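# Push the wheeled drawer pedestal fully under the desk

## Task

Get the wheeled drawer pedestal completely beneath the desk with no part protruding past the desk's front or sides, its drawer fronts turned toward the open room and lined up parallel to the desk's front edge; the pedestal must stand upright, not toppled or tilted, and must stay in place on its own once the robot lets go.

## Robot and tools

ROBOT. A wheeled base with two drive wheels and four free casters carries a lifting column with a head and two six-joint arms, each ending in a two-finger gripper. Shoulder height S = 0.90 m + column_m. Folded, the robot is 0.73 m long, 0.62 m wide, S + 0.43 m tall, and its front lies 0.40 m ahead of the column. The base can drive straight and turn in place but cannot move sideways.

FRAMES. Base frame: origin on the floor between the drive wheels, under the column; x forward, y left, z up, metres. left_hand and right_hand are reported in this frame as the point where the fingers meet (tips reach 8 mm further); the hand's z axis points along the fingers, its y axis across the opening. Odometry frame is the base frame as it was at the scene's start.

execute_actions. Arguments: "actions", a list holding one action or none (empty returns state and images only), and optional "cameras", a list from cam_head_left, cam_head_right, cam_left_wrist, cam_right_wrist, nav_camera, all (omitted/null/all gives every camera; [] gives none). An action may contain:
- "base": exactly one of {"translate_m": d}, a relative straight drive from where the base last measured itself, metres, -3 to 3, positive forward; or {"rotate_rad": d}, a relative turn in place, radians, -3.2 to 3.2, positive counter-clockwise seen from above (left).
- "joints": a single dictionary keyed by joint name, covering both arms, each value an absolute target. column_m 0 to 0.8 m; head_tilt_rad -0.61 to 1.308 (positive tilts down); left_joint1_rad -2.879 to 2.879; left_joint2_rad 0 to 3.141; left_joint3_rad 0 to 3.019; left_joint4_rad -1.692 to 1.57; left_joint5_rad -1.57 to 1.57 (positive swings the hand to the robot's right); left_joint6_rad -2.094 to 2.094 (positive rolls clockwise seen from behind); left_gripper_m 0 to 0.093, fingertip gap in metres, 0 is closed. right_joint1_rad to right_joint6_rad and right_gripper_m have the same ranges.
- "speeds": caps for this action only: translate_m 0.05 to 0.8 m/s, rotate_rad 0.1 to 1 rad/s (the top values are the defaults). It does not slow the arms.
All motions in an action begin together. Unknown keys or out-of-range numbers make the whole call rejected with no motion. Very long base moves are refused; split them. Omitted joints may keep pushing toward earlier targets.

ARM GEOMETRY. With joint1 at -1.57 (left) or 1.57 (right) and joints 5, 6 at 0, the arm lies in a vertical forward plane 0.23 m beside the column. Let a = j2 - 0.35, b = 1.05 + j2 - j3, c = b - j4 (c = 1.57 means fingers pointing straight down). Hand point: ahead 0.12 + 0.39 sin a + 0.38 cos b + 0.25 cos c, height S + 0.39 cos a - 0.38 sin b - 0.25 sin c. Example: j2, j3, j4 = 0.93, 0.78, 0.14 gives 0.60 m ahead, 0.25 m below S. Real hands sit up to about 5 cm lower and nearer the column (more under load). Reach is about 1 m from the shoulder. For low work, extend the arm fingers-down 0.45 to 0.5 m ahead with column_m at 0.3, then lower the column; below 0.4 m height the base housing blocks hands closer than 0.45 m ahead. Moving arms with column_m under 0.3 risks hitting housing or floor. Small target changes (under 0.03 rad, 0.08 for joints 2 and 3) may not move a joint despite "done"; for gentle contact step about 0.05 rad per call from your last target.

RESULTS. base_status and joint_status give how each motion ended: "done" (for the base: wheels turned as commanded, even if slipping), "off_target", "contact_stop" (base wheel stalled, or column blocked), "time_out", "not_followed" with a "joint command not followed" line and "cause:" when a self-collision check withholds arm targets (back the moved joints off by at least 0.05 rad, or move the other arm). on_its_own lists what moved or held without being commanded. motor_effort lists left_wheel and right_wheel in percent (positive pushes forward), peak in brackets; efforts outside the rest range hint at pushing. base_odometry counts wheel turns only; if turned_by_wheels and turned_by_imu disagree by over about 4% and at least 0.05 rad, the base hit something or slipped. base_tilt in degrees (forward, right); a forward drop of 0.5 degrees or more during a move means the robot is leaning back. wheel_motors_off = 1 means the wheels are switched off after pushing hard for about 3 s; they return after 2 s and do not hold position meanwhile. A gripper reading that stays 0.002 m or more above its target means it holds something.

BASE AND COLUMN. After a base "contact_stop", reverse 0.05 m before turning or retrying. A desk top between 0.30 m high and 0.26 m below S can slide over the housing and strike the column. The column stops on the way down when an arm's load changes (touch-down), then refuses to descend until raised 0.2 m.

OTHER TOOLS. wait: {"seconds": 0 to 10}, no new command, returns state and images. zoom_image: {"camera": name, "region": [x0, y0, x1, y1]} pixels of that camera's latest image, at most 504 by 504. read_manual: {"section": "licences"}, licence text only. finished_scene: {"scene": number}, ends the current scene irrevocably and reports success; the pedestal must already be in place and stay there.

CAMERAS. Head cameras look ahead and about head_tilt_rad downward; nav_camera sits 0.23 m up at the base front, looking ahead; wrist cameras look along the fingers.

AVOID. Tipping the pedestal, letting the arms strike or press on each other (a hard press ends the run), long hard base pushes, arms pushing on obstacles until motors overheat (send the reported joint positions back as targets to relax), and drops or slams.

Each tool is called after "Request:" by a JSON object that holds its "name" and its "arguments".

## Session

Request:
{"name": "execute_actions", "arguments": {"actions": []}}

Scene clock: 0.00 s.
base_odometry: x=+0.000 y=+0.000 heading=+0.000 (m, m, rad; odometry frame)
turned_by_wheels: +0.000 (rad since the last result)
turned_by_imu: +0.000 (rad since the last result)
base_tilt: forward=+0.4 right=+0.2 (deg)
base_status: not commanded
joint_positions: column_m=+0.556 head_tilt_rad=+0.884 left_joint1_rad=-1.561 left_joint2_rad=+0.874 left_joint3_rad=+0.410 left_joint4_rad=-0.928 left_joint5_rad=+0.006 left_joint6_rad=-0.060 left_gripper_m=+0.095 right_joint1_rad=+1.557 right_joint2_rad=+0.882 right_joint3_rad=+0.414 right_joint4_rad=-0.995 right_joint5_rad=+0.011 right_joint6_rad=+0.065 right_gripper_m=+0.094
joint_status: not commanded
wheel_motors_off: 0
motor_effort: left_wheel=+3 right_wheel=-1 (%)
left_hand: x=+0.1528 y=+0.2257 z=+1.2504 quat_wxyz=(+0.420, +0.032, -0.907, -0.013) (m; base frame)
right_hand: x=+0.1434 y=-0.2302 z=+1.2624 quat_wxyz=(+0.452, -0.032, -0.891, +0.024) (m; base frame)
pictures: cam_head_left, cam_head_right, cam_left_wrist, cam_right_wrist, nav_camera
Images, in order (width x height): cam_head_left 672x504, cam_head_right 672x504, cam_left_wrist 616x616, cam_right_wrist 616x616, nav_camera 672x504.

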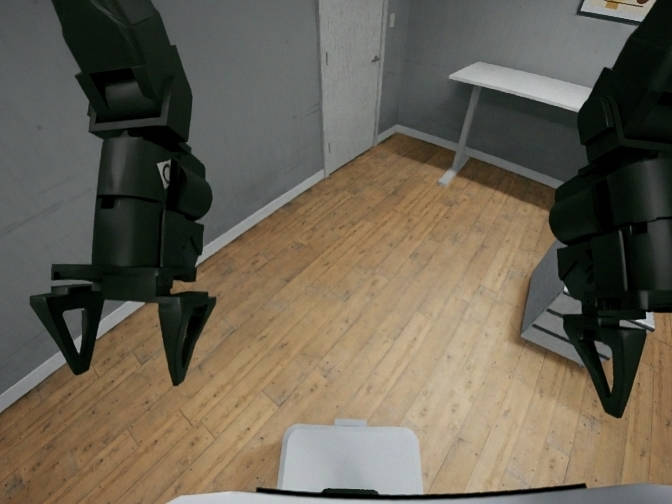

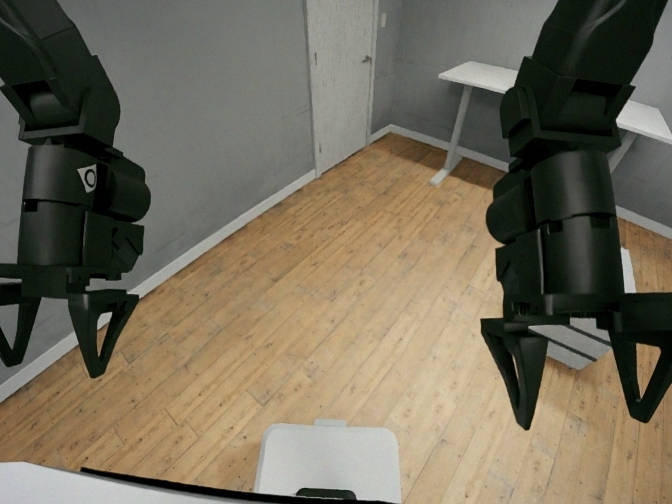

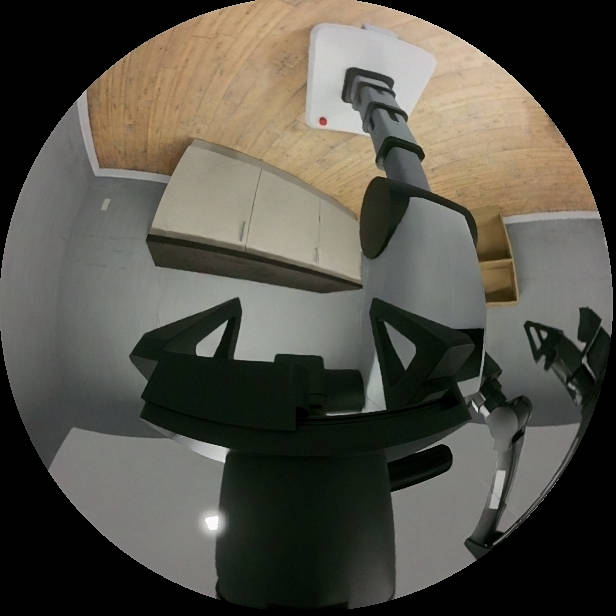

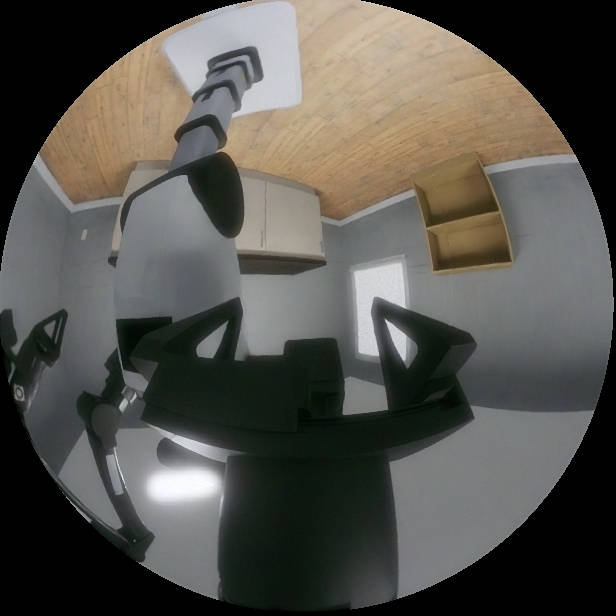

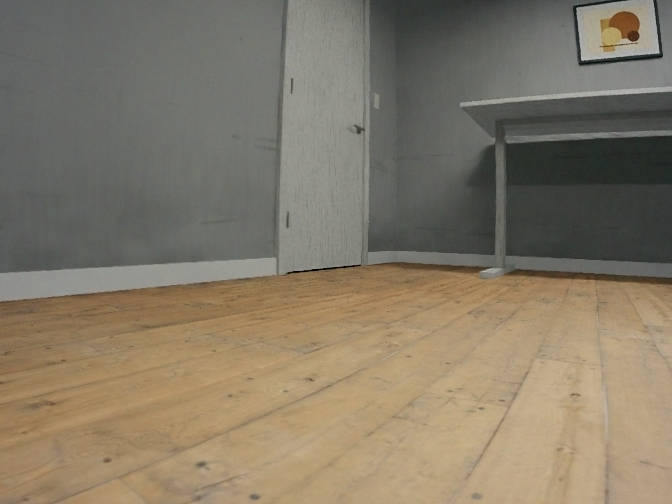

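Request:
{"name": "execute_actions", "arguments": {"actions": [{"base":{"rotate_rad":-0.7}}], "cameras": ["cam_head_left","nav_camera"]}}

Scene clock: 3.77 s.
base_odometry: x=+0.000 y=+0.000 heading=-0.699 (m, m, rad; odometry frame)
turned_by_wheels: -0.699 (rad since the last result)
turned_by_imu: -0.690 (rad since the last result)
base_tilt: forward=+0.4 right=+0.1 (deg)
base_status: done
joint_positions: column_m=+0.556 head_tilt_rad=+0.884 left_joint1_rad=-1.561 left_joint2_rad=+0.874 left_joint3_rad=+0.410 left_joint4_rad=-0.928 left_joint5_rad=+0.006 left_joint6_rad=-0.060 left_gripper_m=+0.095 right_joint1_rad=+1.557 right_joint2_rad=+0.882 right_joint3_rad=+0.414 right_joint4_rad=-0.995 right_joint5_rad=+0.011 right_joint6_rad=+0.065 right_gripper_m=+0.094
joint_status: not commanded
wheel_motors_off: 0
motor_effort: left_wheel=+2(36) right_wheel=-2(38) (%)
left_hand: x=+0.1528 y=+0.2257 z=+1.2504 quat_wxyz=(+0.420, +0.032, -0.907, -0.013) (m; base frame)
right_hand: x=+0.1434 y=-0.2302 z=+1.2624 quat_wxyz=(+0.452, -0.032, -0.891, +0.024) (m; base frame)
pictures: cam_head_left, nav_camera
Images, in order (width x height): cam_head_left 672x504, nav_camera 672x504.

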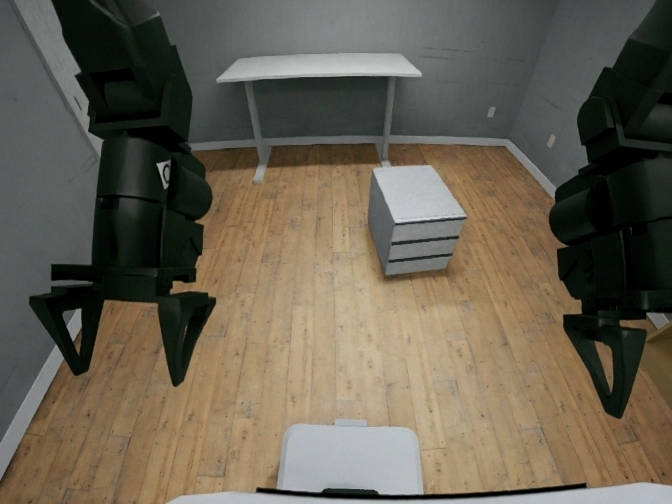

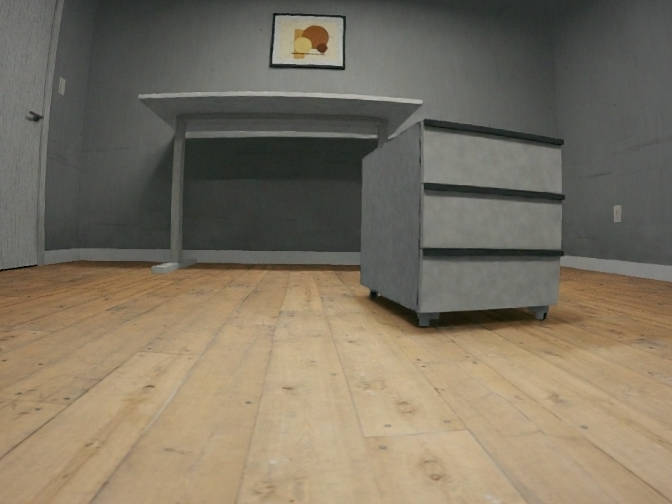

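Request:
{"name": "execute_actions", "arguments": {"actions": [{"base":{"rotate_rad":-0.9}}], "cameras": ["cam_head_left"]}}

Request:
{"name": "execute_actions", "arguments": {"actions": [{"base":{"translate_m":1.55}}], "cameras": ["cam_head_left"]}}

Request:
{"name": "execute_actions", "arguments": {"actions": [{"base":{"rotate_rad":0.93}}], "cameras": ["cam_head_left"]}}

Scene clock: 27.37 s.
base_odometry: x=+0.000 y=+0.000 heading=-1.599 (m, m, rad; odometry frame)
turned_by_wheels: -0.899 (rad since the last result)
turned_by_imu: -0.890 (rad since the last result)
base_tilt: forward=+0.4 right=+0.1 (deg)
base_status: done
joint_positions: column_m=+0.556 head_tilt_rad=+0.884 left_joint1_rad=-1.561 left_joint2_rad=+0.874 left_joint3_rad=+0.410 left_joint4_rad=-0.928 left_joint5_rad=+0.006 left_joint6_rad=-0.060 left_gripper_m=+0.095 right_joint1_rad=+1.557 right_joint2_rad=+0.882 right_joint3_rad=+0.414 right_joint4_rad=-0.995 right_joint5_rad=+0.011 right_joint6_rad=+0.065 right_gripper_m=+0.094
joint_status: not commanded
wheel_motors_off: 0
motor_effort: left_wheel=+3(27) right_wheel=-1(27) (%)
left_hand: x=+0.1528 y=+0.2257 z=+1.2504 quat_wxyz=(+0.420, +0.032, -0.907, -0.013) (m; base frame)
right_hand: x=+0.1434 y=-0.2302 z=+1.2624 quat_wxyz=(+0.452, -0.032, -0.891, +0.024) (m; base frame)
pictures: cam_head_left
Images, in order (width x height): cam_head_left 672x504.

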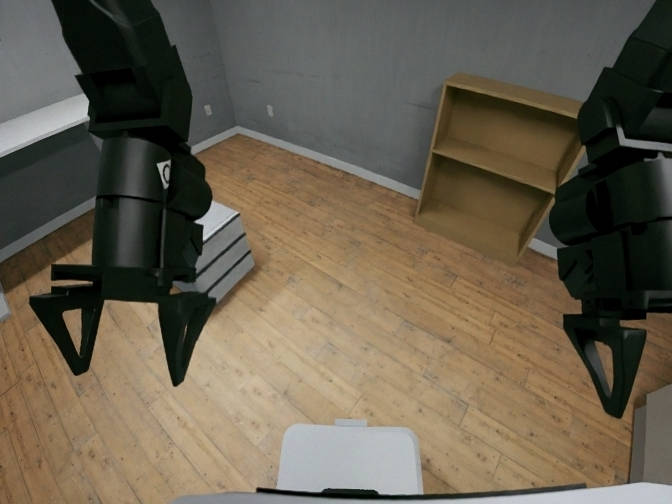

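Scene clock: 31.57 s.
base_odometry: x=-0.044 y=-1.549 heading=-1.599 (m, m, rad; odometry frame)
turned_by_wheels: -0.001 (rad since the last result)
turned_by_imu: +0.001 (rad since the last result)
base_tilt: forward=+0.4 right=+0.1 (deg)
base_status: done
joint_positions: column_m=+0.556 head_tilt_rad=+0.884 left_joint1_rad=-1.561 left_joint2_rad=+0.874 left_joint3_rad=+0.409 left_joint4_rad=-0.928 left_joint5_rad=+0.006 left_joint6_rad=-0.060 left_gripper_m=+0.095 right_joint1_rad=+1.557 right_joint2_rad=+0.882 right_joint3_rad=+0.414 right_joint4_rad=-0.995 right_joint5_rad=+0.011 right_joint6_rad=+0.065 right_gripper_m=+0.094
joint_status: not commanded
wheel_motors_off: 0
motor_effort: left_wheel=+0(48) right_wheel=+2(39) (%)
left_hand: x=+0.1524 y=+0.2257 z=+1.2506 quat_wxyz=(+0.421, +0.032, -0.907, -0.013) (m; base frame)
right_hand: x=+0.1434 y=-0.2302 z=+1.2624 quat_wxyz=(+0.452, -0.032, -0.891, +0.024) (m; base frame)
pictures: cam_head_left
Images, in order (width x height): cam_head_left 672x504.

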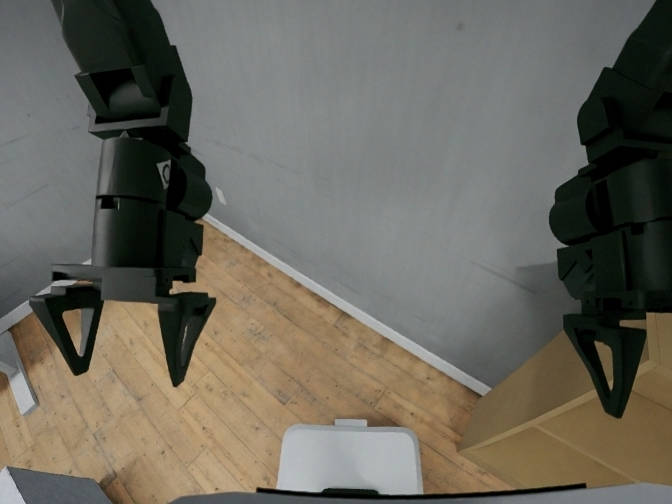

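Scene clock: 33.80 s.
base_odometry: x=-0.044 y=-1.549 heading=-0.670 (m, m, rad; odometry frame)
turned_by_wheels: +0.929 (rad since the last result)
turned_by_imu: +0.919 (rad since the last result)
base_tilt: forward=+0.4 right=+0.2 (deg)
base_status: done
joint_positions: column_m=+0.556 head_tilt_rad=+0.884 left_joint1_rad=-1.561 left_joint2_rad=+0.874 left_joint3_rad=+0.409 left_joint4_rad=-0.928 left_joint5_rad=+0.006 left_joint6_rad=-0.060 left_gripper_m=+0.095 right_joint1_rad=+1.557 right_joint2_rad=+0.882 right_joint3_rad=+0.414 right_joint4_rad=-0.995 right_joint5_rad=+0.011 right_joint6_rad=+0.065 right_gripper_m=+0.094
joint_status: not commanded
wheel_motors_off: 0
motor_effort: left_wheel=-2(44) right_wheel=+3(34) (%)
left_hand: x=+0.1524 y=+0.2257 z=+1.2506 quat_wxyz=(+0.421, +0.032, -0.907, -0.013) (m; base frame)
right_hand: x=+0.1434 y=-0.2302 z=+1.2624 quat_wxyz=(+0.452, -0.032, -0.891, +0.024) (m; base frame)
pictures: cam_head_left
camera_calibration (this result's frames):
cam_head_left: T_world_to_cam=[[0.0398992, -0.99911, -0.0136788, 0.0543734], [-0.729506, -0.0197722, -0.683689, 1.07827], [0.68281, 0.0372574, -0.729646, 1.01405], [0, 0, 0, 1]] pos_world=[0.0920371, 0.0378642, 1.47784]
Images, in order (width x height): cam_head_left 672x504.

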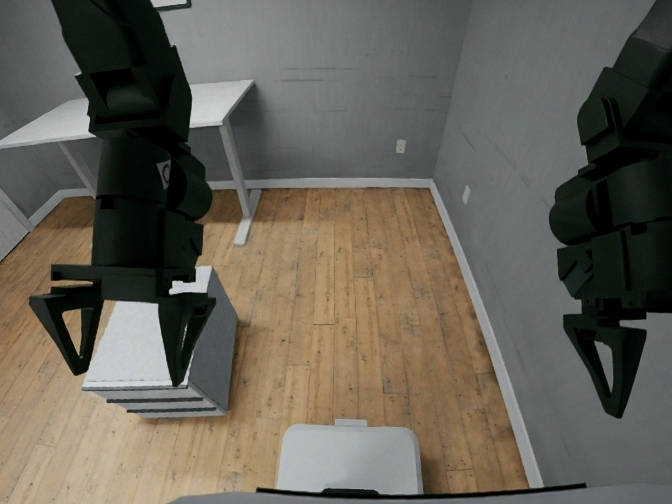

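Request:
{"name": "execute_actions", "arguments": {"actions": [{"base":{"translate_m":0.66}}], "cameras": []}}

Request:
{"name": "execute_actions", "arguments": {"actions": [{"base":{"rotate_rad":1.58}}], "cameras": ["cam_head_left","nav_camera"]}}

Scene clock: 40.00 s.
base_odometry: x=+0.474 y=-1.959 heading=-0.670 (m, m, rad; odometry frame)
turned_by_wheels: +0.000 (rad since the last result)
turned_by_imu: +0.002 (rad since the last result)
base_tilt: forward=+0.4 right=+0.2 (deg)
base_status: done
joint_positions: column_m=+0.556 head_tilt_rad=+0.884 left_joint1_rad=-1.561 left_joint2_rad=+0.874 left_joint3_rad=+0.410 left_joint4_rad=-0.928 left_joint5_rad=+0.006 left_joint6_rad=-0.060 left_gripper_m=+0.095 right_joint1_rad=+1.557 right_joint2_rad=+0.882 right_joint3_rad=+0.415 right_joint4_rad=-0.995 right_joint5_rad=+0.011 right_joint6_rad=+0.065 right_gripper_m=+0.094
joint_status: not commanded
wheel_motors_off: 0
motor_effort: left_wheel=+0(44) right_wheel=-2(47) (%)
left_hand: x=+0.1531 y=+0.2257 z=+1.2504 quat_wxyz=(+0.420, +0.032, -0.907, -0.013) (m; base frame)
right_hand: x=+0.1436 y=-0.2302 z=+1.2624 quat_wxyz=(+0.452, -0.032, -0.891, +0.024) (m; base frame)
pictures: none
No camera images: the call's "cameras" was empty. Leave "cameras" out to get every camera's image.

Scene clock: 42.90 s.
base_odometry: x=+0.474 y=-1.959 heading=+0.909 (m, m, rad; odometry frame)
turned_by_wheels: +1.579 (rad since the last result)
turned_by_imu: +1.562 (rad since the last result)
base_tilt: forward=+0.4 right=+0.2 (deg)
base_status: done
joint_positions: column_m=+0.556 head_tilt_rad=+0.884 left_joint1_rad=-1.561 left_joint2_rad=+0.874 left_joint3_rad=+0.410 left_joint4_rad=-0.928 left_joint5_rad=+0.006 left_joint6_rad=-0.060 left_gripper_m=+0.095 right_joint1_rad=+1.557 right_joint2_rad=+0.882 right_joint3_rad=+0.415 right_joint4_rad=-0.995 right_joint5_rad=+0.011 right_joint6_rad=+0.065 right_gripper_m=+0.094
joint_status: not commanded
wheel_motors_off: 0
motor_effort: left_wheel=-2(43) right_wheel=+0(40) (%)
left_hand: x=+0.1531 y=+0.2257 z=+1.2504 quat_wxyz=(+0.420, +0.032, -0.907, -0.013) (m; base frame)
right_hand: x=+0.1436 y=-0.2302 z=+1.2624 quat_wxyz=(+0.452, -0.032, -0.891, +0.024) (m; base frame)
pictures: cam_head_left, nav_camera
camera_calibration (this result's frames):
cam_head_left: T_world_to_cam=[[0.0398992, -0.99911, -0.0136788, 0.0543734], [-0.729506, -0.0197722, -0.683689, 1.07827], [0.68281, 0.0372574, -0.729646, 1.01405], [0, 0, 0, 1]] pos_world=[0.0920371, 0.0378642, 1.47784]
Images, in order (width x height): cam_head_left 672x504, nav_camera 672x504.

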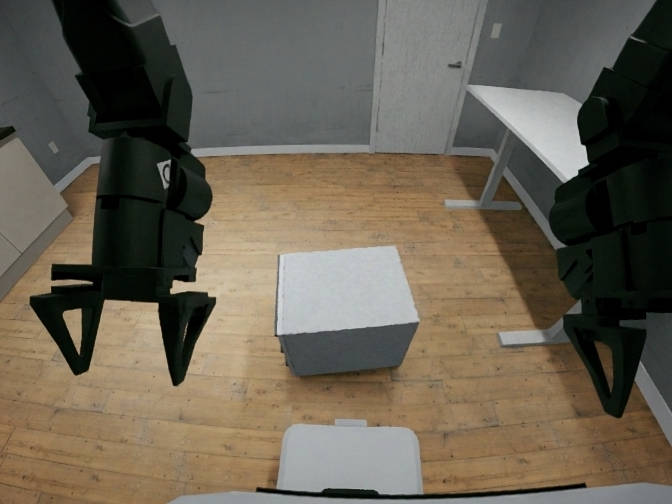

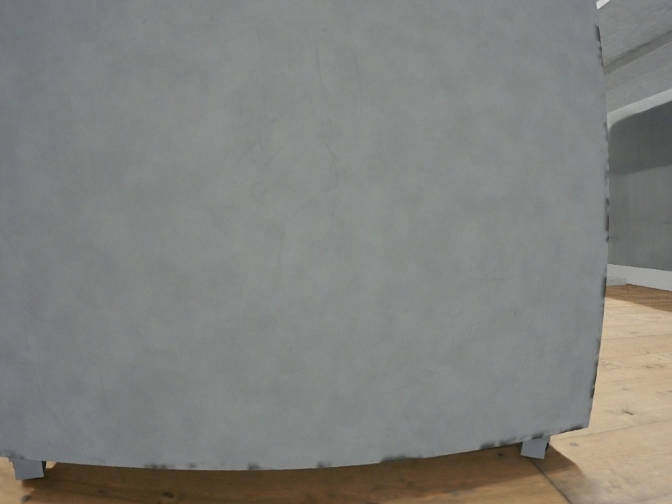

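Request:
{"name": "execute_actions", "arguments": {"actions": [{"base":{"translate_m":0.83},"speeds":{"translate_m":0.15}}], "cameras": ["cam_head_left"]}}

Scene clock: 52.00 s.
base_odometry: x=+0.983 y=-1.304 heading=+0.910 (m, m, rad; odometry frame)
turned_by_wheels: +0.000 (rad since the last result)
turned_by_imu: +0.003 (rad since the last result)
base_tilt: forward=+0.4 right=+0.1 (deg)
base_status: done
joint_positions: column_m=+0.556 head_tilt_rad=+0.884 left_joint1_rad=-1.561 left_joint2_rad=+0.872 left_joint3_rad=+0.408 left_joint4_rad=-0.928 left_joint5_rad=+0.006 left_joint6_rad=-0.060 left_gripper_m=+0.095 right_joint1_rad=+1.557 right_joint2_rad=+0.879 right_joint3_rad=+0.415 right_joint4_rad=-0.995 right_joint5_rad=+0.011 right_joint6_rad=+0.065 right_gripper_m=+0.094
joint_status: not commanded
wheel_motors_off: 0
motor_effort: left_wheel=+1(57) right_wheel=+0(47) (%)
left_hand: x=+0.1522 y=+0.2257 z=+1.2508 quat_wxyz=(+0.420, +0.032, -0.907, -0.013) (m; base frame)
right_hand: x=+0.1441 y=-0.2302 z=+1.2624 quat_wxyz=(+0.450, -0.032, -0.892, +0.024) (m; base frame)
pictures: cam_head_left
camera_calibration (this result's frames):
cam_head_left: T_world_to_cam=[[0.0398992, -0.99911, -0.0136788, 0.0543734], [-0.729506, -0.0197722, -0.683689, 1.07827], [0.68281, 0.0372574, -0.729646, 1.01405], [0, 0, 0, 1]] pos_world=[0.0920371, 0.0378642, 1.47784]
Images, in order (width x height): cam_head_left 672x504.

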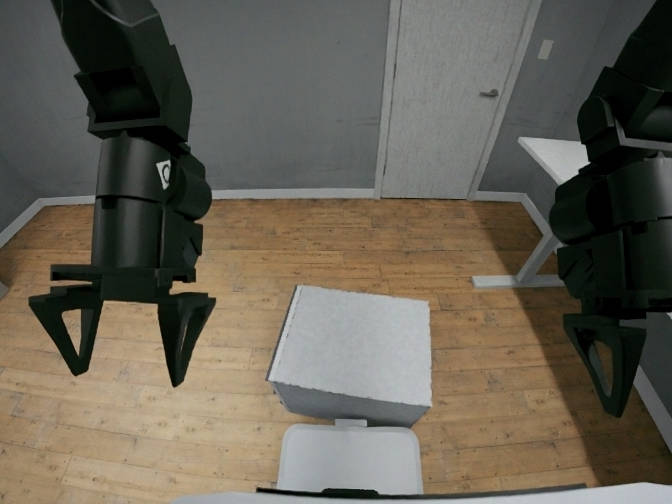

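Request:
{"name": "execute_actions", "arguments": {"actions": [{"base":{"translate_m":-0.15}}], "cameras": []}}

Request:
{"name": "execute_actions", "arguments": {"actions": [{"base":{"rotate_rad":1.585}}], "cameras": []}}

Request:
{"name": "execute_actions", "arguments": {"actions": [{"base":{"translate_m":0.88}}], "cameras": []}}

Request:
{"name": "execute_actions", "arguments": {"actions": [{"base":{"rotate_rad":-1.585}}], "cameras": []}}

Request:
{"name": "execute_actions", "arguments": {"actions": [{"base":{"translate_m":0.68}}], "cameras": []}}

Request:
{"name": "execute_actions", "arguments": {"actions": [{"base":{"rotate_rad":-1.585}}], "cameras": ["cam_head_left","nav_camera"]}}

Scene clock: 61.27 s.
base_odometry: x=+0.891 y=-1.423 heading=+0.908 (m, m, rad; odometry frame)
turned_by_wheels: -0.002 (rad since the last result)
turned_by_imu: -0.001 (rad since the last result)
base_tilt: forward=+0.4 right=+0.2 (deg)
base_status: done
joint_positions: column_m=+0.556 head_tilt_rad=+0.884 left_joint1_rad=-1.561 left_joint2_rad=+0.872 left_joint3_rad=+0.406 left_joint4_rad=-0.928 left_joint5_rad=+0.006 left_joint6_rad=-0.060 left_gripper_m=+0.095 right_joint1_rad=+1.557 right_joint2_rad=+0.879 right_joint3_rad=+0.411 right_joint4_rad=-0.995 right_joint5_rad=+0.011 right_joint6_rad=+0.065 right_gripper_m=+0.094
joint_status: not commanded
wheel_motors_off: 0
motor_effort: left_wheel=-1(28) right_wheel=+3(35) (%)
left_hand: x=+0.1510 y=+0.2257 z=+1.2512 quat_wxyz=(+0.421, +0.032, -0.906, -0.013) (m; base frame)
right_hand: x=+0.1423 y=-0.2302 z=+1.2630 quat_wxyz=(+0.452, -0.032, -0.891, +0.024) (m; base frame)
pictures: none
No camera images: the call's "cameras" was empty. Leave "cameras" out to get every camera's image.

Scene clock: 64.17 s.
base_odometry: x=+0.891 y=-1.423 heading=+2.492 (m, m, rad; odometry frame)
turned_by_wheels: +1.584 (rad since the last result)
turned_by_imu: +1.567 (rad since the last result)
base_tilt: forward=+0.4 right=+0.2 (deg)
base_status: done
joint_positions: column_m=+0.556 head_tilt_rad=+0.884 left_joint1_rad=-1.561 left_joint2_rad=+0.872 left_joint3_rad=+0.406 left_joint4_rad=-0.928 left_joint5_rad=+0.006 left_joint6_rad=-0.060 left_gripper_m=+0.095 right_joint1_rad=+1.557 right_joint2_rad=+0.879 right_joint3_rad=+0.413 right_joint4_rad=-0.995 right_joint5_rad=+0.011 right_joint6_rad=+0.065 right_gripper_m=+0.094
joint_status: not commanded
wheel_motors_off: 0
motor_effort: left_wheel=-2(44) right_wheel=+3(39) (%)
left_hand: x=+0.1510 y=+0.2257 z=+1.2512 quat_wxyz=(+0.421, +0.032, -0.906, -0.013) (m; base frame)
right_hand: x=+0.1431 y=-0.2302 z=+1.2627 quat_wxyz=(+0.451, -0.032, -0.891, +0.024) (m; base frame)
pictures: none
No camera images: the call's "cameras" was empty. Leave "cameras" out to get every camera's image.

Scene clock: 67.40 s.
base_odometry: x=+0.190 y=-0.891 heading=+2.492 (m, m, rad; odometry frame)
turned_by_wheels: +0.000 (rad since the last result)
turned_by_imu: +0.001 (rad since the last result)
base_tilt: forward=+0.4 right=+0.1 (deg)
base_status: done
joint_positions: column_m=+0.556 head_tilt_rad=+0.884 left_joint1_rad=-1.561 left_joint2_rad=+0.872 left_joint3_rad=+0.410 left_joint4_rad=-0.928 left_joint5_rad=+0.006 left_joint6_rad=-0.060 left_gripper_m=+0.095 right_joint1_rad=+1.557 right_joint2_rad=+0.880 right_joint3_rad=+0.415 right_joint4_rad=-0.995 right_joint5_rad=+0.011 right_joint6_rad=+0.065 right_gripper_m=+0.094
joint_status: not commanded
wheel_motors_off: 0
motor_effort: left_wheel=+0(44) right_wheel=-1(45) (%)
left_hand: x=+0.1534 y=+0.2257 z=+1.2504 quat_wxyz=(+0.419, +0.032, -0.907, -0.013) (m; base frame)
right_hand: x=+0.1443 y=-0.2302 z=+1.2623 quat_wxyz=(+0.450, -0.032, -0.892, +0.024) (m; base frame)
pictures: none
No camera images: the call's "cameras" was empty. Leave "cameras" out to get every camera's image.

Scene clock: 70.30 s.
base_odometry: x=+0.190 y=-0.891 heading=+0.908 (m, m, rad; odometry frame)
turned_by_wheels: -1.584 (rad since the last result)
turned_by_imu: -1.567 (rad since the last result)
base_tilt: forward=+0.4 right=+0.2 (deg)
base_status: done
joint_positions: column_m=+0.556 head_tilt_rad=+0.884 left_joint1_rad=-1.561 left_joint2_rad=+0.872 left_joint3_rad=+0.410 left_joint4_rad=-0.928 left_joint5_rad=+0.006 left_joint6_rad=-0.060 left_gripper_m=+0.095 right_joint1_rad=+1.557 right_joint2_rad=+0.880 right_joint3_rad=+0.415 right_joint4_rad=-0.995 right_joint5_rad=+0.011 right_joint6_rad=+0.065 right_gripper_m=+0.094
joint_status: not commanded
wheel_motors_off: 0
motor_effort: left_wheel=+2(31) right_wheel=-5(43) (%)
left_hand: x=+0.1534 y=+0.2257 z=+1.2504 quat_wxyz=(+0.419, +0.032, -0.907, -0.013) (m; base frame)
right_hand: x=+0.1443 y=-0.2302 z=+1.2623 quat_wxyz=(+0.450, -0.032, -0.892, +0.024) (m; base frame)
pictures: none
No camera images: the call's "cameras" was empty. Leave "cameras" out to get every camera's image.

Scene clock: 73.27 s.
base_odometry: x=+0.609 y=-0.355 heading=+0.908 (m, m, rad; odometry frame)
turned_by_wheels: +0.000 (rad since the last result)
turned_by_imu: +0.001 (rad since the last result)
base_tilt: forward=+0.5 right=+0.1 (deg)
base_status: done
joint_positions: column_m=+0.556 head_tilt_rad=+0.884 left_joint1_rad=-1.561 left_joint2_rad=+0.872 left_joint3_rad=+0.411 left_joint4_rad=-0.928 left_joint5_rad=+0.006 left_joint6_rad=-0.060 left_gripper_m=+0.095 right_joint1_rad=+1.557 right_joint2_rad=+0.880 right_joint3_rad=+0.416 right_joint4_rad=-0.995 right_joint5_rad=+0.011 right_joint6_rad=+0.065 right_gripper_m=+0.094
joint_status: not commanded
wheel_motors_off: 0
motor_effort: left_wheel=+0(49) right_wheel=+0(45) (%)
left_hand: x=+0.1537 y=+0.2257 z=+1.2503 quat_wxyz=(+0.419, +0.032, -0.907, -0.013) (m; base frame)
right_hand: x=+0.1445 y=-0.2302 z=+1.2622 quat_wxyz=(+0.450, -0.032, -0.892, +0.024) (m; base frame)
pictures: none
No camera images: the call's "cameras" was empty. Leave "cameras" out to get every camera's image.

Scene clock: 76.17 s.
base_odometry: x=+0.609 y=-0.355 heading=-0.676 (m, m, rad; odometry frame)
turned_by_wheels: -1.584 (rad since the last result)
turned_by_imu: -1.565 (rad since the last result)
base_tilt: forward=+0.4 right=+0.2 (deg)
base_status: done
joint_positions: column_m=+0.556 head_tilt_rad=+0.884 left_joint1_rad=-1.561 left_joint2_rad=+0.872 left_joint3_rad=+0.411 left_joint4_rad=-0.928 left_joint5_rad=+0.006 left_joint6_rad=-0.060 left_gripper_m=+0.095 right_joint1_rad=+1.557 right_joint2_rad=+0.880 right_joint3_rad=+0.416 right_joint4_rad=-0.995 right_joint5_rad=+0.011 right_joint6_rad=+0.065 right_gripper_m=+0.094
joint_status: not commanded
wheel_motors_off: 0
motor_effort: left_wheel=+2(40) right_wheel=-3(44) (%)
left_hand: x=+0.1537 y=+0.2257 z=+1.2503 quat_wxyz=(+0.419, +0.032, -0.907, -0.013) (m; base frame)
right_hand: x=+0.1445 y=-0.2302 z=+1.2622 quat_wxyz=(+0.450, -0.032, -0.892, +0.024) (m; base frame)
pictures: cam_head_left, nav_camera
camera_calibration (this result's frames):
cam_head_left: T_world_to_cam=[[0.0398992, -0.99911, -0.0136788, 0.0543734], [-0.729506, -0.0197722, -0.683689, 1.07827], [0.68281, 0.0372574, -0.729645, 1.01405], [0, 0, 0, 1]] pos_world=[0.0920371, 0.0378642, 1.47784]
Images, in order (width x height): cam_head_left 672x504, nav_camera 672x504.

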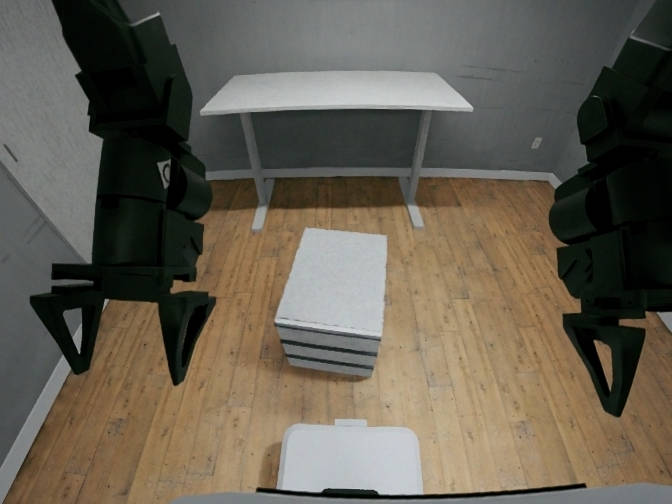

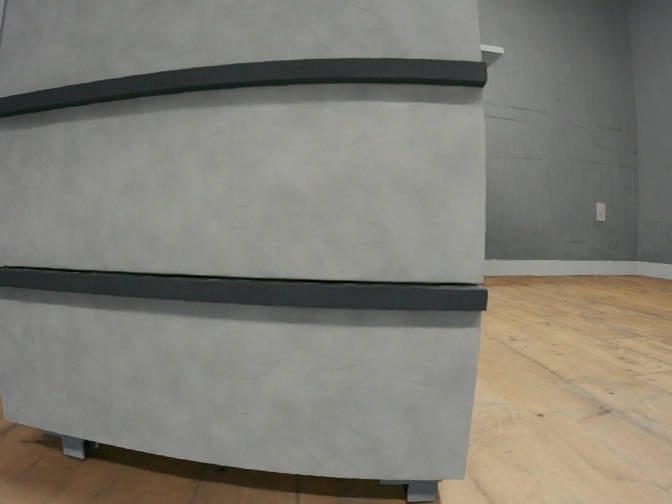

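Request:
{"name": "execute_actions", "arguments": {"actions": [{"base":{"translate_m":0.5},"speeds":{"translate_m":0.15}}], "cameras": ["cam_head_left"]}}

Scene clock: 84.17 s.
base_odometry: x=+0.999 y=-0.668 heading=-0.677 (m, m, rad; odometry frame)
turned_by_wheels: -0.001 (rad since the last result)
turned_by_imu: +0.001 (rad since the last result)
base_tilt: forward=+0.4 right=+0.2 (deg)
base_status: done
joint_positions: column_m=+0.556 head_tilt_rad=+0.884 left_joint1_rad=-1.561 left_joint2_rad=+0.871 left_joint3_rad=+0.409 left_joint4_rad=-0.928 left_joint5_rad=+0.006 left_joint6_rad=-0.060 left_gripper_m=+0.095 right_joint1_rad=+1.557 right_joint2_rad=+0.880 right_joint3_rad=+0.414 right_joint4_rad=-0.995 right_joint5_rad=+0.011 right_joint6_rad=+0.065 right_gripper_m=+0.094
joint_status: not commanded
wheel_motors_off: 0
motor_effort: left_wheel=+0(49) right_wheel=+3(60) (%)
left_hand: x=+0.1530 y=+0.2257 z=+1.2507 quat_wxyz=(+0.419, +0.032, -0.907, -0.013) (m; base frame)
right_hand: x=+0.1439 y=-0.2302 z=+1.2625 quat_wxyz=(+0.451, -0.032, -0.892, +0.024) (m; base frame)
pictures: cam_head_left
camera_calibration (this result's frames):
cam_head_left: T_world_to_cam=[[0.0398992, -0.99911, -0.0136788, 0.0543734], [-0.729506, -0.0197722, -0.683689, 1.07827], [0.68281, 0.0372574, -0.729645, 1.01405], [0, 0, 0, 1]] pos_world=[0.0920371, 0.0378642, 1.47784]
Images, in order (width x height): cam_head_left 672x504.

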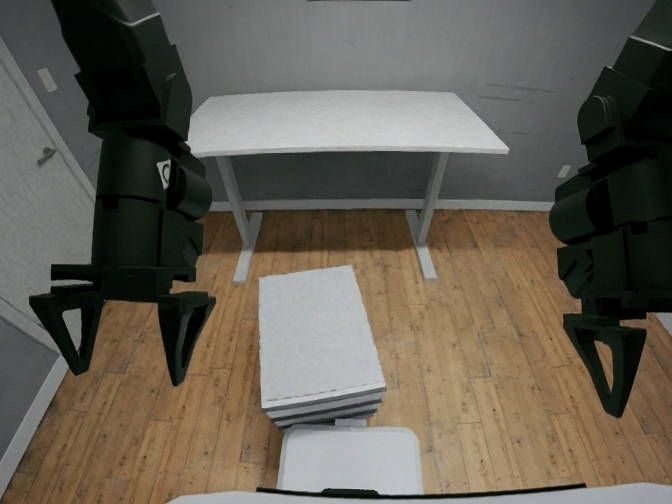

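Request:
{"name": "execute_actions", "arguments": {"actions": [{"base":{"translate_m":-0.15},"joints":{"left_joint2_rad":2.25,"left_joint3_rad":1.9,"left_joint4_rad":1.4,"left_joint5_rad":0.5,"left_gripper_m":0,"right_joint2_rad":2.25,"right_joint3_rad":1.9,"right_joint4_rad":1.4,"right_joint5_rad":-0.5,"right_gripper_m":0}}], "cameras": []}}

Request:
{"name": "execute_actions", "arguments": {"actions": [{"base":{"rotate_rad":-0.25}}], "cameras": []}}

Request:
{"name": "execute_actions", "arguments": {"actions": [{"base":{"translate_m":-0.5}}], "cameras": []}}

Request:
{"name": "execute_actions", "arguments": {"actions": [{"base":{"rotate_rad":0.25},"joints":{"column_m":0.07,"head_tilt_rad":0.6}}], "cameras": ["cam_head_left","nav_camera"]}}

Scene clock: 98.20 s.
base_odometry: x=+0.882 y=-0.574 heading=-0.675 (m, m, rad; odometry frame)
turned_by_wheels: +0.002 (rad since the last result)
turned_by_imu: +0.003 (rad since the last result)
base_tilt: forward=+0.4 right=+0.1 (deg)
base_status: done
joint_positions: column_m=+0.556 head_tilt_rad=+0.884 left_joint1_rad=-1.561 left_joint2_rad=+2.251 left_joint3_rad=+1.880 left_joint4_rad=+1.380 left_joint5_rad=+0.498 left_joint6_rad=-0.060 left_gripper_m=+0.001 right_joint1_rad=+1.557 right_joint2_rad=+2.248 right_joint3_rad=+1.890 right_joint4_rad=+1.385 right_joint5_rad=-0.497 right_joint6_rad=+0.065 right_gripper_m=+0.000
joint_status: all done
wheel_motors_off: 0
motor_effort: left_wheel=+1(33) right_wheel=+3(28) (%)
left_hand: x=+0.7711 y=+0.1503 z=+0.9453 quat_wxyz=(-0.667, -0.151, -0.704, +0.193) (m; base frame)
right_hand: x=+0.7764 y=-0.1542 z=+0.9506 quat_wxyz=(-0.672, +0.151, -0.699, -0.191) (m; base frame)
pictures: none
No camera images: the call's "cameras" was empty. Leave "cameras" out to get every camera's image.

Scene clock: 99.67 s.
base_odometry: x=+0.882 y=-0.574 heading=-0.924 (m, m, rad; odometry frame)
turned_by_wheels: -0.249 (rad since the last result)
turned_by_imu: -0.243 (rad since the last result)
base_tilt: forward=+0.4 right=+0.2 (deg)
base_status: done
joint_positions: column_m=+0.556 head_tilt_rad=+0.884 left_joint1_rad=-1.568 left_joint2_rad=+2.251 left_joint3_rad=+1.880 left_joint4_rad=+1.380 left_joint5_rad=+0.499 left_joint6_rad=-0.060 left_gripper_m=+0.001 right_joint1_rad=+1.551 right_joint2_rad=+2.248 right_joint3_rad=+1.890 right_joint4_rad=+1.385 right_joint5_rad=-0.498 right_joint6_rad=+0.065 right_gripper_m=+0.000
joint_status: not commanded
wheel_motors_off: 0
motor_effort: left_wheel=+0(40) right_wheel=+1(45) (%)
left_hand: x=+0.7707 y=+0.1441 z=+0.9458 quat_wxyz=(-0.667, -0.151, -0.703, +0.197) (m; base frame)
right_hand: x=+0.7765 y=-0.1589 z=+0.9503 quat_wxyz=(-0.672, +0.152, -0.700, -0.189) (m; base frame)
pictures: none
No camera images: the call's "cameras" was empty. Leave "cameras" out to get every camera's image.

Scene clock: 102.40 s.
base_odometry: x=+0.581 y=-0.175 heading=-0.924 (m, m, rad; odometry frame)
turned_by_wheels: +0.000 (rad since the last result)
turned_by_imu: +0.000 (rad since the last result)
base_tilt: forward=+0.4 right=+0.2 (deg)
base_status: done
joint_positions: column_m=+0.556 head_tilt_rad=+0.884 left_joint1_rad=-1.567 left_joint2_rad=+2.252 left_joint3_rad=+1.882 left_joint4_rad=+1.381 left_joint5_rad=+0.499 left_joint6_rad=-0.060 left_gripper_m=+0.001 right_joint1_rad=+1.552 right_joint2_rad=+2.250 right_joint3_rad=+1.891 right_joint4_rad=+1.385 right_joint5_rad=-0.498 right_joint6_rad=+0.065 right_gripper_m=+0.000
joint_status: not commanded
wheel_motors_off: 0
motor_effort: left_wheel=+0(44) right_wheel=+1(55) (%)
left_hand: x=+0.7706 y=+0.1450 z=+0.9455 quat_wxyz=(-0.667, -0.151, -0.703, +0.196) (m; base frame)
right_hand: x=+0.7760 y=-0.1583 z=+0.9495 quat_wxyz=(-0.672, +0.152, -0.700, -0.189) (m; base frame)
pictures: none
No camera images: the call's "cameras" was empty. Leave "cameras" out to get every camera's image.

Scene clock: 109.30 s.
base_odometry: x=+0.580 y=-0.175 heading=-0.675 (m, m, rad; odometry frame)
turned_by_wheels: +0.249 (rad since the last result)
turned_by_imu: +0.246 (rad since the last result)
base_tilt: forward=+0.4 right=+0.2 (deg)
base_status: done
joint_positions: column_m=+0.070 head_tilt_rad=+0.618 left_joint1_rad=-1.554 left_joint2_rad=+2.251 left_joint3_rad=+1.882 left_joint4_rad=+1.381 left_joint5_rad=+0.499 left_joint6_rad=-0.060 left_gripper_m=+0.001 right_joint1_rad=+1.564 right_joint2_rad=+2.250 right_joint3_rad=+1.891 right_joint4_rad=+1.385 right_joint5_rad=-0.498 right_joint6_rad=+0.065 right_gripper_m=+0.000
joint_status: all done
wheel_motors_off: 0
motor_effort: left_wheel=+0(34) right_wheel=+3(47) (%)
left_hand: x=+0.7715 y=+0.1559 z=+0.4593 quat_wxyz=(-0.667, -0.153, -0.704, +0.190) (m; base frame)
right_hand: x=+0.7755 y=-0.1490 z=+0.4645 quat_wxyz=(-0.672, +0.151, -0.699, -0.195) (m; base frame)
pictures: cam_head_left, nav_camera
camera_calibration (this result's frames):
cam_head_left: T_world_to_cam=[[0.0420915, -0.99911, -0.00271252, 0.0360387], [-0.524191, -0.0197722, -0.851371, 0.913003], [0.85056, 0.0372574, -0.524557, 0.434665], [0, 0, 0, 1]] pos_world=[0.107363, 0.0378642, 1.00541]
Images, in order (width x height): cam_head_left 672x504, nav_camera 672x504.

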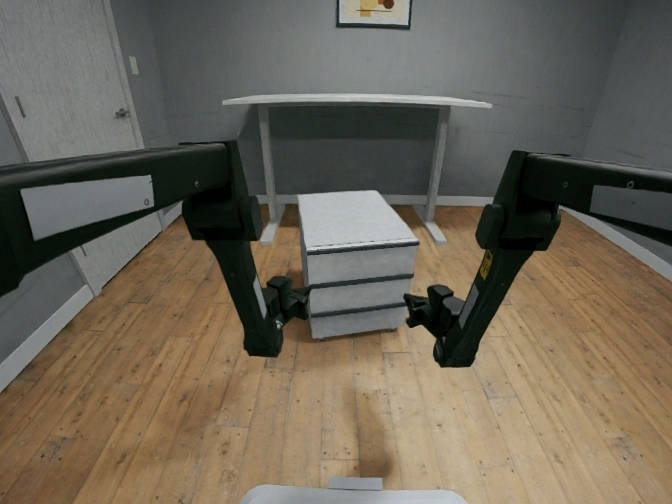

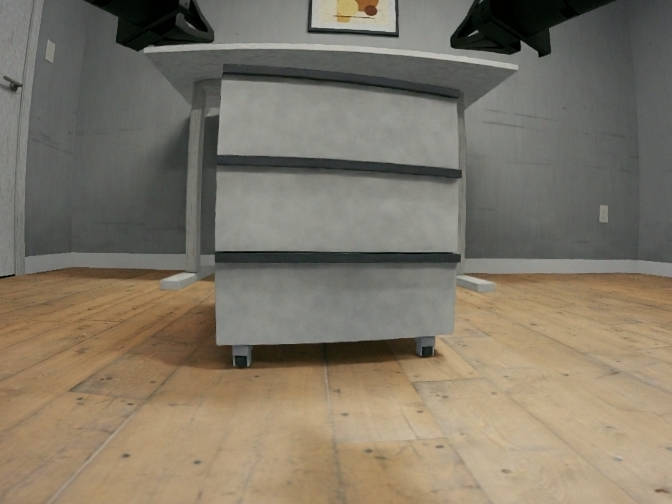

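Well centred. Push.

Request:
{"name": "execute_actions", "arguments": {"actions": [{"base":{"translate_m":0.6},"speeds":{"translate_m":0.12}}], "cameras": ["cam_head_left","nav_camera"]}}

Scene clock: 117.37 s.
base_odometry: x=+1.049 y=-0.549 heading=-0.674 (m, m, rad; odometry frame)
turned_by_wheels: +0.001 (rad since the last result)
turned_by_imu: +0.003 (rad since the last result)
base_tilt: forward=+0.4 right=+0.1 (deg)
base_status: done
joint_positions: column_m=+0.070 head_tilt_rad=+0.617 left_joint1_rad=-1.562 left_joint2_rad=+2.317 left_joint3_rad=+1.838 left_joint4_rad=+1.393 left_joint5_rad=+0.515 left_joint6_rad=-0.060 left_gripper_m=+0.001 right_joint1_rad=+1.561 right_joint2_rad=+2.262 right_joint3_rad=+1.885 right_joint4_rad=+1.389 right_joint5_rad=-0.503 right_joint6_rad=+0.065 right_gripper_m=+0.000
joint_status: not commanded
wheel_motors_off: 0
motor_effort: left_wheel=+1(33) right_wheel=-2(49) (%)
left_hand: x=+0.7171 y=+0.1470 z=+0.4101 quat_wxyz=(-0.630, -0.147, -0.734, +0.207) (m; base frame)
right_hand: x=+0.7670 y=-0.1506 z=+0.4556 quat_wxyz=(-0.666, +0.151, -0.703, -0.196) (m; base frame)
pictures: cam_head_left, nav_camera
camera_calibration (this result's frames):
cam_head_left: T_world_to_cam=[[0.0420927, -0.99911, -0.00269406, 0.0360191], [-0.523818, -0.0197722, -0.851601, 0.913227], [0.85079, 0.0372574, -0.524184, 0.43426], [0, 0, 0, 1]] pos_world=[0.107385, 0.0378642, 1.00543]
Images, in order (width x height): cam_head_left 672x504, nav_camera 672x504.

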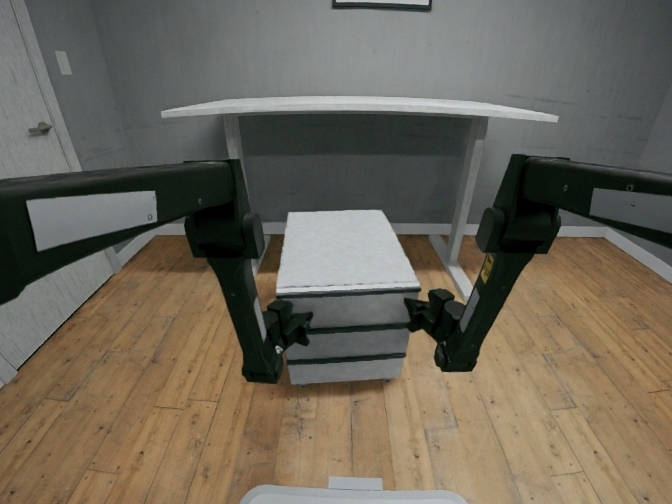

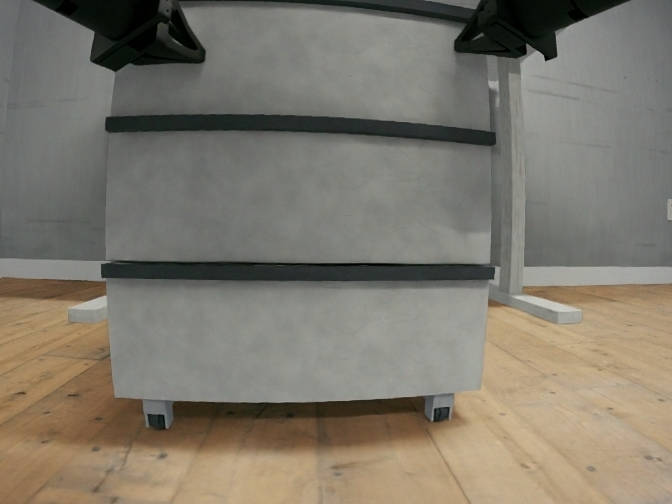

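Request:
{"name": "execute_actions", "arguments": {"actions": [{"joints":{"left_joint2_rad":2.17,"left_joint3_rad":1.96,"left_joint4_rad":1.3}}], "cameras": ["cam_head_left"]}}

Scene clock: 121.07 s.
base_odometry: x=+1.049 y=-0.549 heading=-0.674 (m, m, rad; odometry frame)
turned_by_wheels: +0.000 (rad since the last result)
turned_by_imu: +0.001 (rad since the last result)
base_tilt: forward=+0.4 right=+0.2 (deg)
base_status: not commanded
joint_positions: column_m=+0.070 head_tilt_rad=+0.617 left_joint1_rad=-1.563 left_joint2_rad=+2.282 left_joint3_rad=+1.838 left_joint4_rad=+1.288 left_joint5_rad=+0.526 left_joint6_rad=-0.060 left_gripper_m=+0.001 right_joint1_rad=+1.561 right_joint2_rad=+2.262 right_joint3_rad=+1.885 right_joint4_rad=+1.389 right_joint5_rad=-0.503 right_joint6_rad=+0.065 right_gripper_m=+0.000
joint_status: left_joint3_rad time_out (moved +0.000 of +0.122); the others done
wheel_motors_off: 0
on_its_own: left_joint3_rad reads +1.838 and still pushes toward +1.951 since a time_out
motor_effort: left_wheel=+8(8) right_wheel=-2(1) (%)
left_hand: x=+0.7322 y=+0.1442 z=+0.4086 quat_wxyz=(-0.604, -0.142, -0.754, +0.216) (m; base frame)
right_hand: x=+0.7670 y=-0.1506 z=+0.4556 quat_wxyz=(-0.666, +0.151, -0.703, -0.196) (m; base frame)
pictures: cam_head_left
camera_calibration (this result's frames):
cam_head_left: T_world_to_cam=[[0.0420927, -0.99911, -0.00269406, 0.0360191], [-0.523818, -0.0197722, -0.851601, 0.913227], [0.85079, 0.0372574, -0.524184, 0.434259], [0, 0, 0, 1]] pos_world=[0.107385, 0.0378642, 1.00543]
Images, in order (width x height): cam_head_left 672x504.

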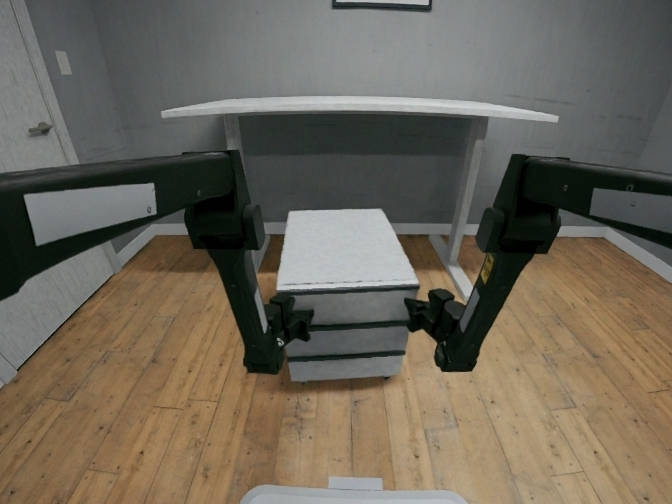

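Request:
{"name": "execute_actions", "arguments": {"actions": [{"base":{"translate_m":0.4},"speeds":{"translate_m":0.12}}], "cameras": ["cam_head_left","nav_camera"]}}

Scene clock: 128.33 s.
base_odometry: x=+1.361 y=-0.799 heading=-0.673 (m, m, rad; odometry frame)
turned_by_wheels: +0.001 (rad since the last result)
turned_by_imu: +0.003 (rad since the last result)
base_tilt: forward=+0.4 right=+0.2 (deg)
base_status: done
joint_positions: column_m=+0.070 head_tilt_rad=+0.617 left_joint1_rad=-1.549 left_joint2_rad=+2.258 left_joint3_rad=+1.848 left_joint4_rad=+1.284 left_joint5_rad=+0.515 left_joint6_rad=-0.060 left_gripper_m=+0.001 right_joint1_rad=+1.560 right_joint2_rad=+2.256 right_joint3_rad=+1.889 right_joint4_rad=+1.389 right_joint5_rad=-0.503 right_joint6_rad=+0.065 right_gripper_m=+0.000
joint_status: not commanded
wheel_motors_off: 0
on_its_own: left_joint3_rad reads +1.848 and still pushes toward +1.951 since a time_out
motor_effort: left_wheel=+1(37) right_wheel=-2(28) (%)
left_hand: x=+0.7513 y=+0.1572 z=+0.4243 quat_wxyz=(-0.616, -0.143, -0.747, +0.203) (m; base frame)
right_hand: x=+0.7716 y=-0.1510 z=+0.4606 quat_wxyz=(-0.670, +0.152, -0.700, -0.195) (m; base frame)
pictures: cam_head_left, nav_camera
camera_calibration (this result's frames):
cam_head_left: T_world_to_cam=[[0.042093, -0.99911, -0.00268907, 0.0360138], [-0.523717, -0.0197722, -0.851663, 0.913287], [0.850852, 0.0372574, -0.524083, 0.43415], [0, 0, 0, 1]] pos_world=[0.107391, 0.0378642, 1.00544]
Images, in order (width x height): cam_head_left 672x504, nav_camera 672x504.

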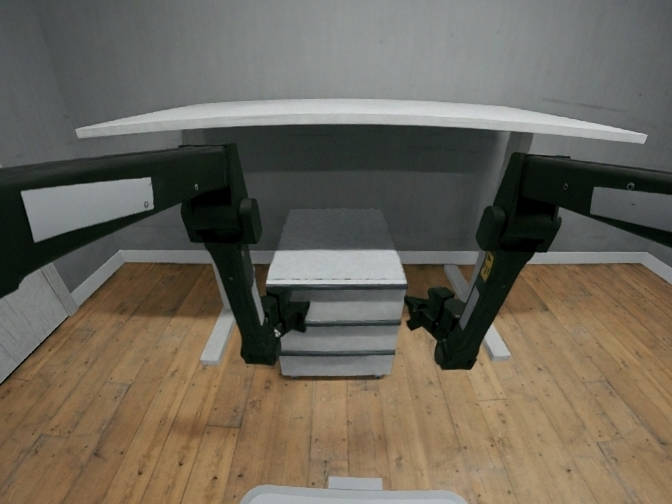

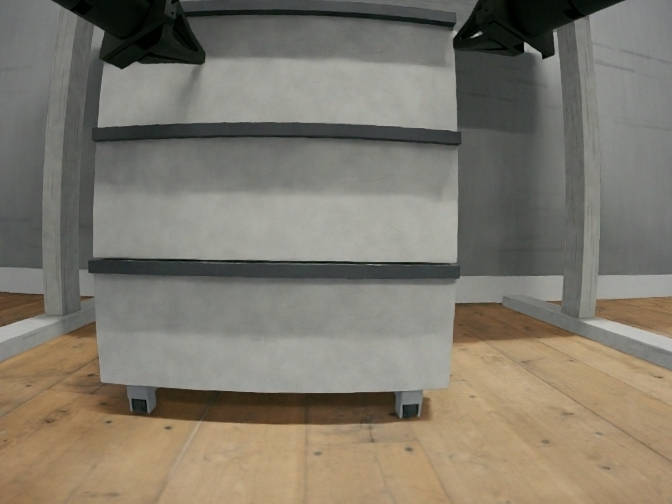

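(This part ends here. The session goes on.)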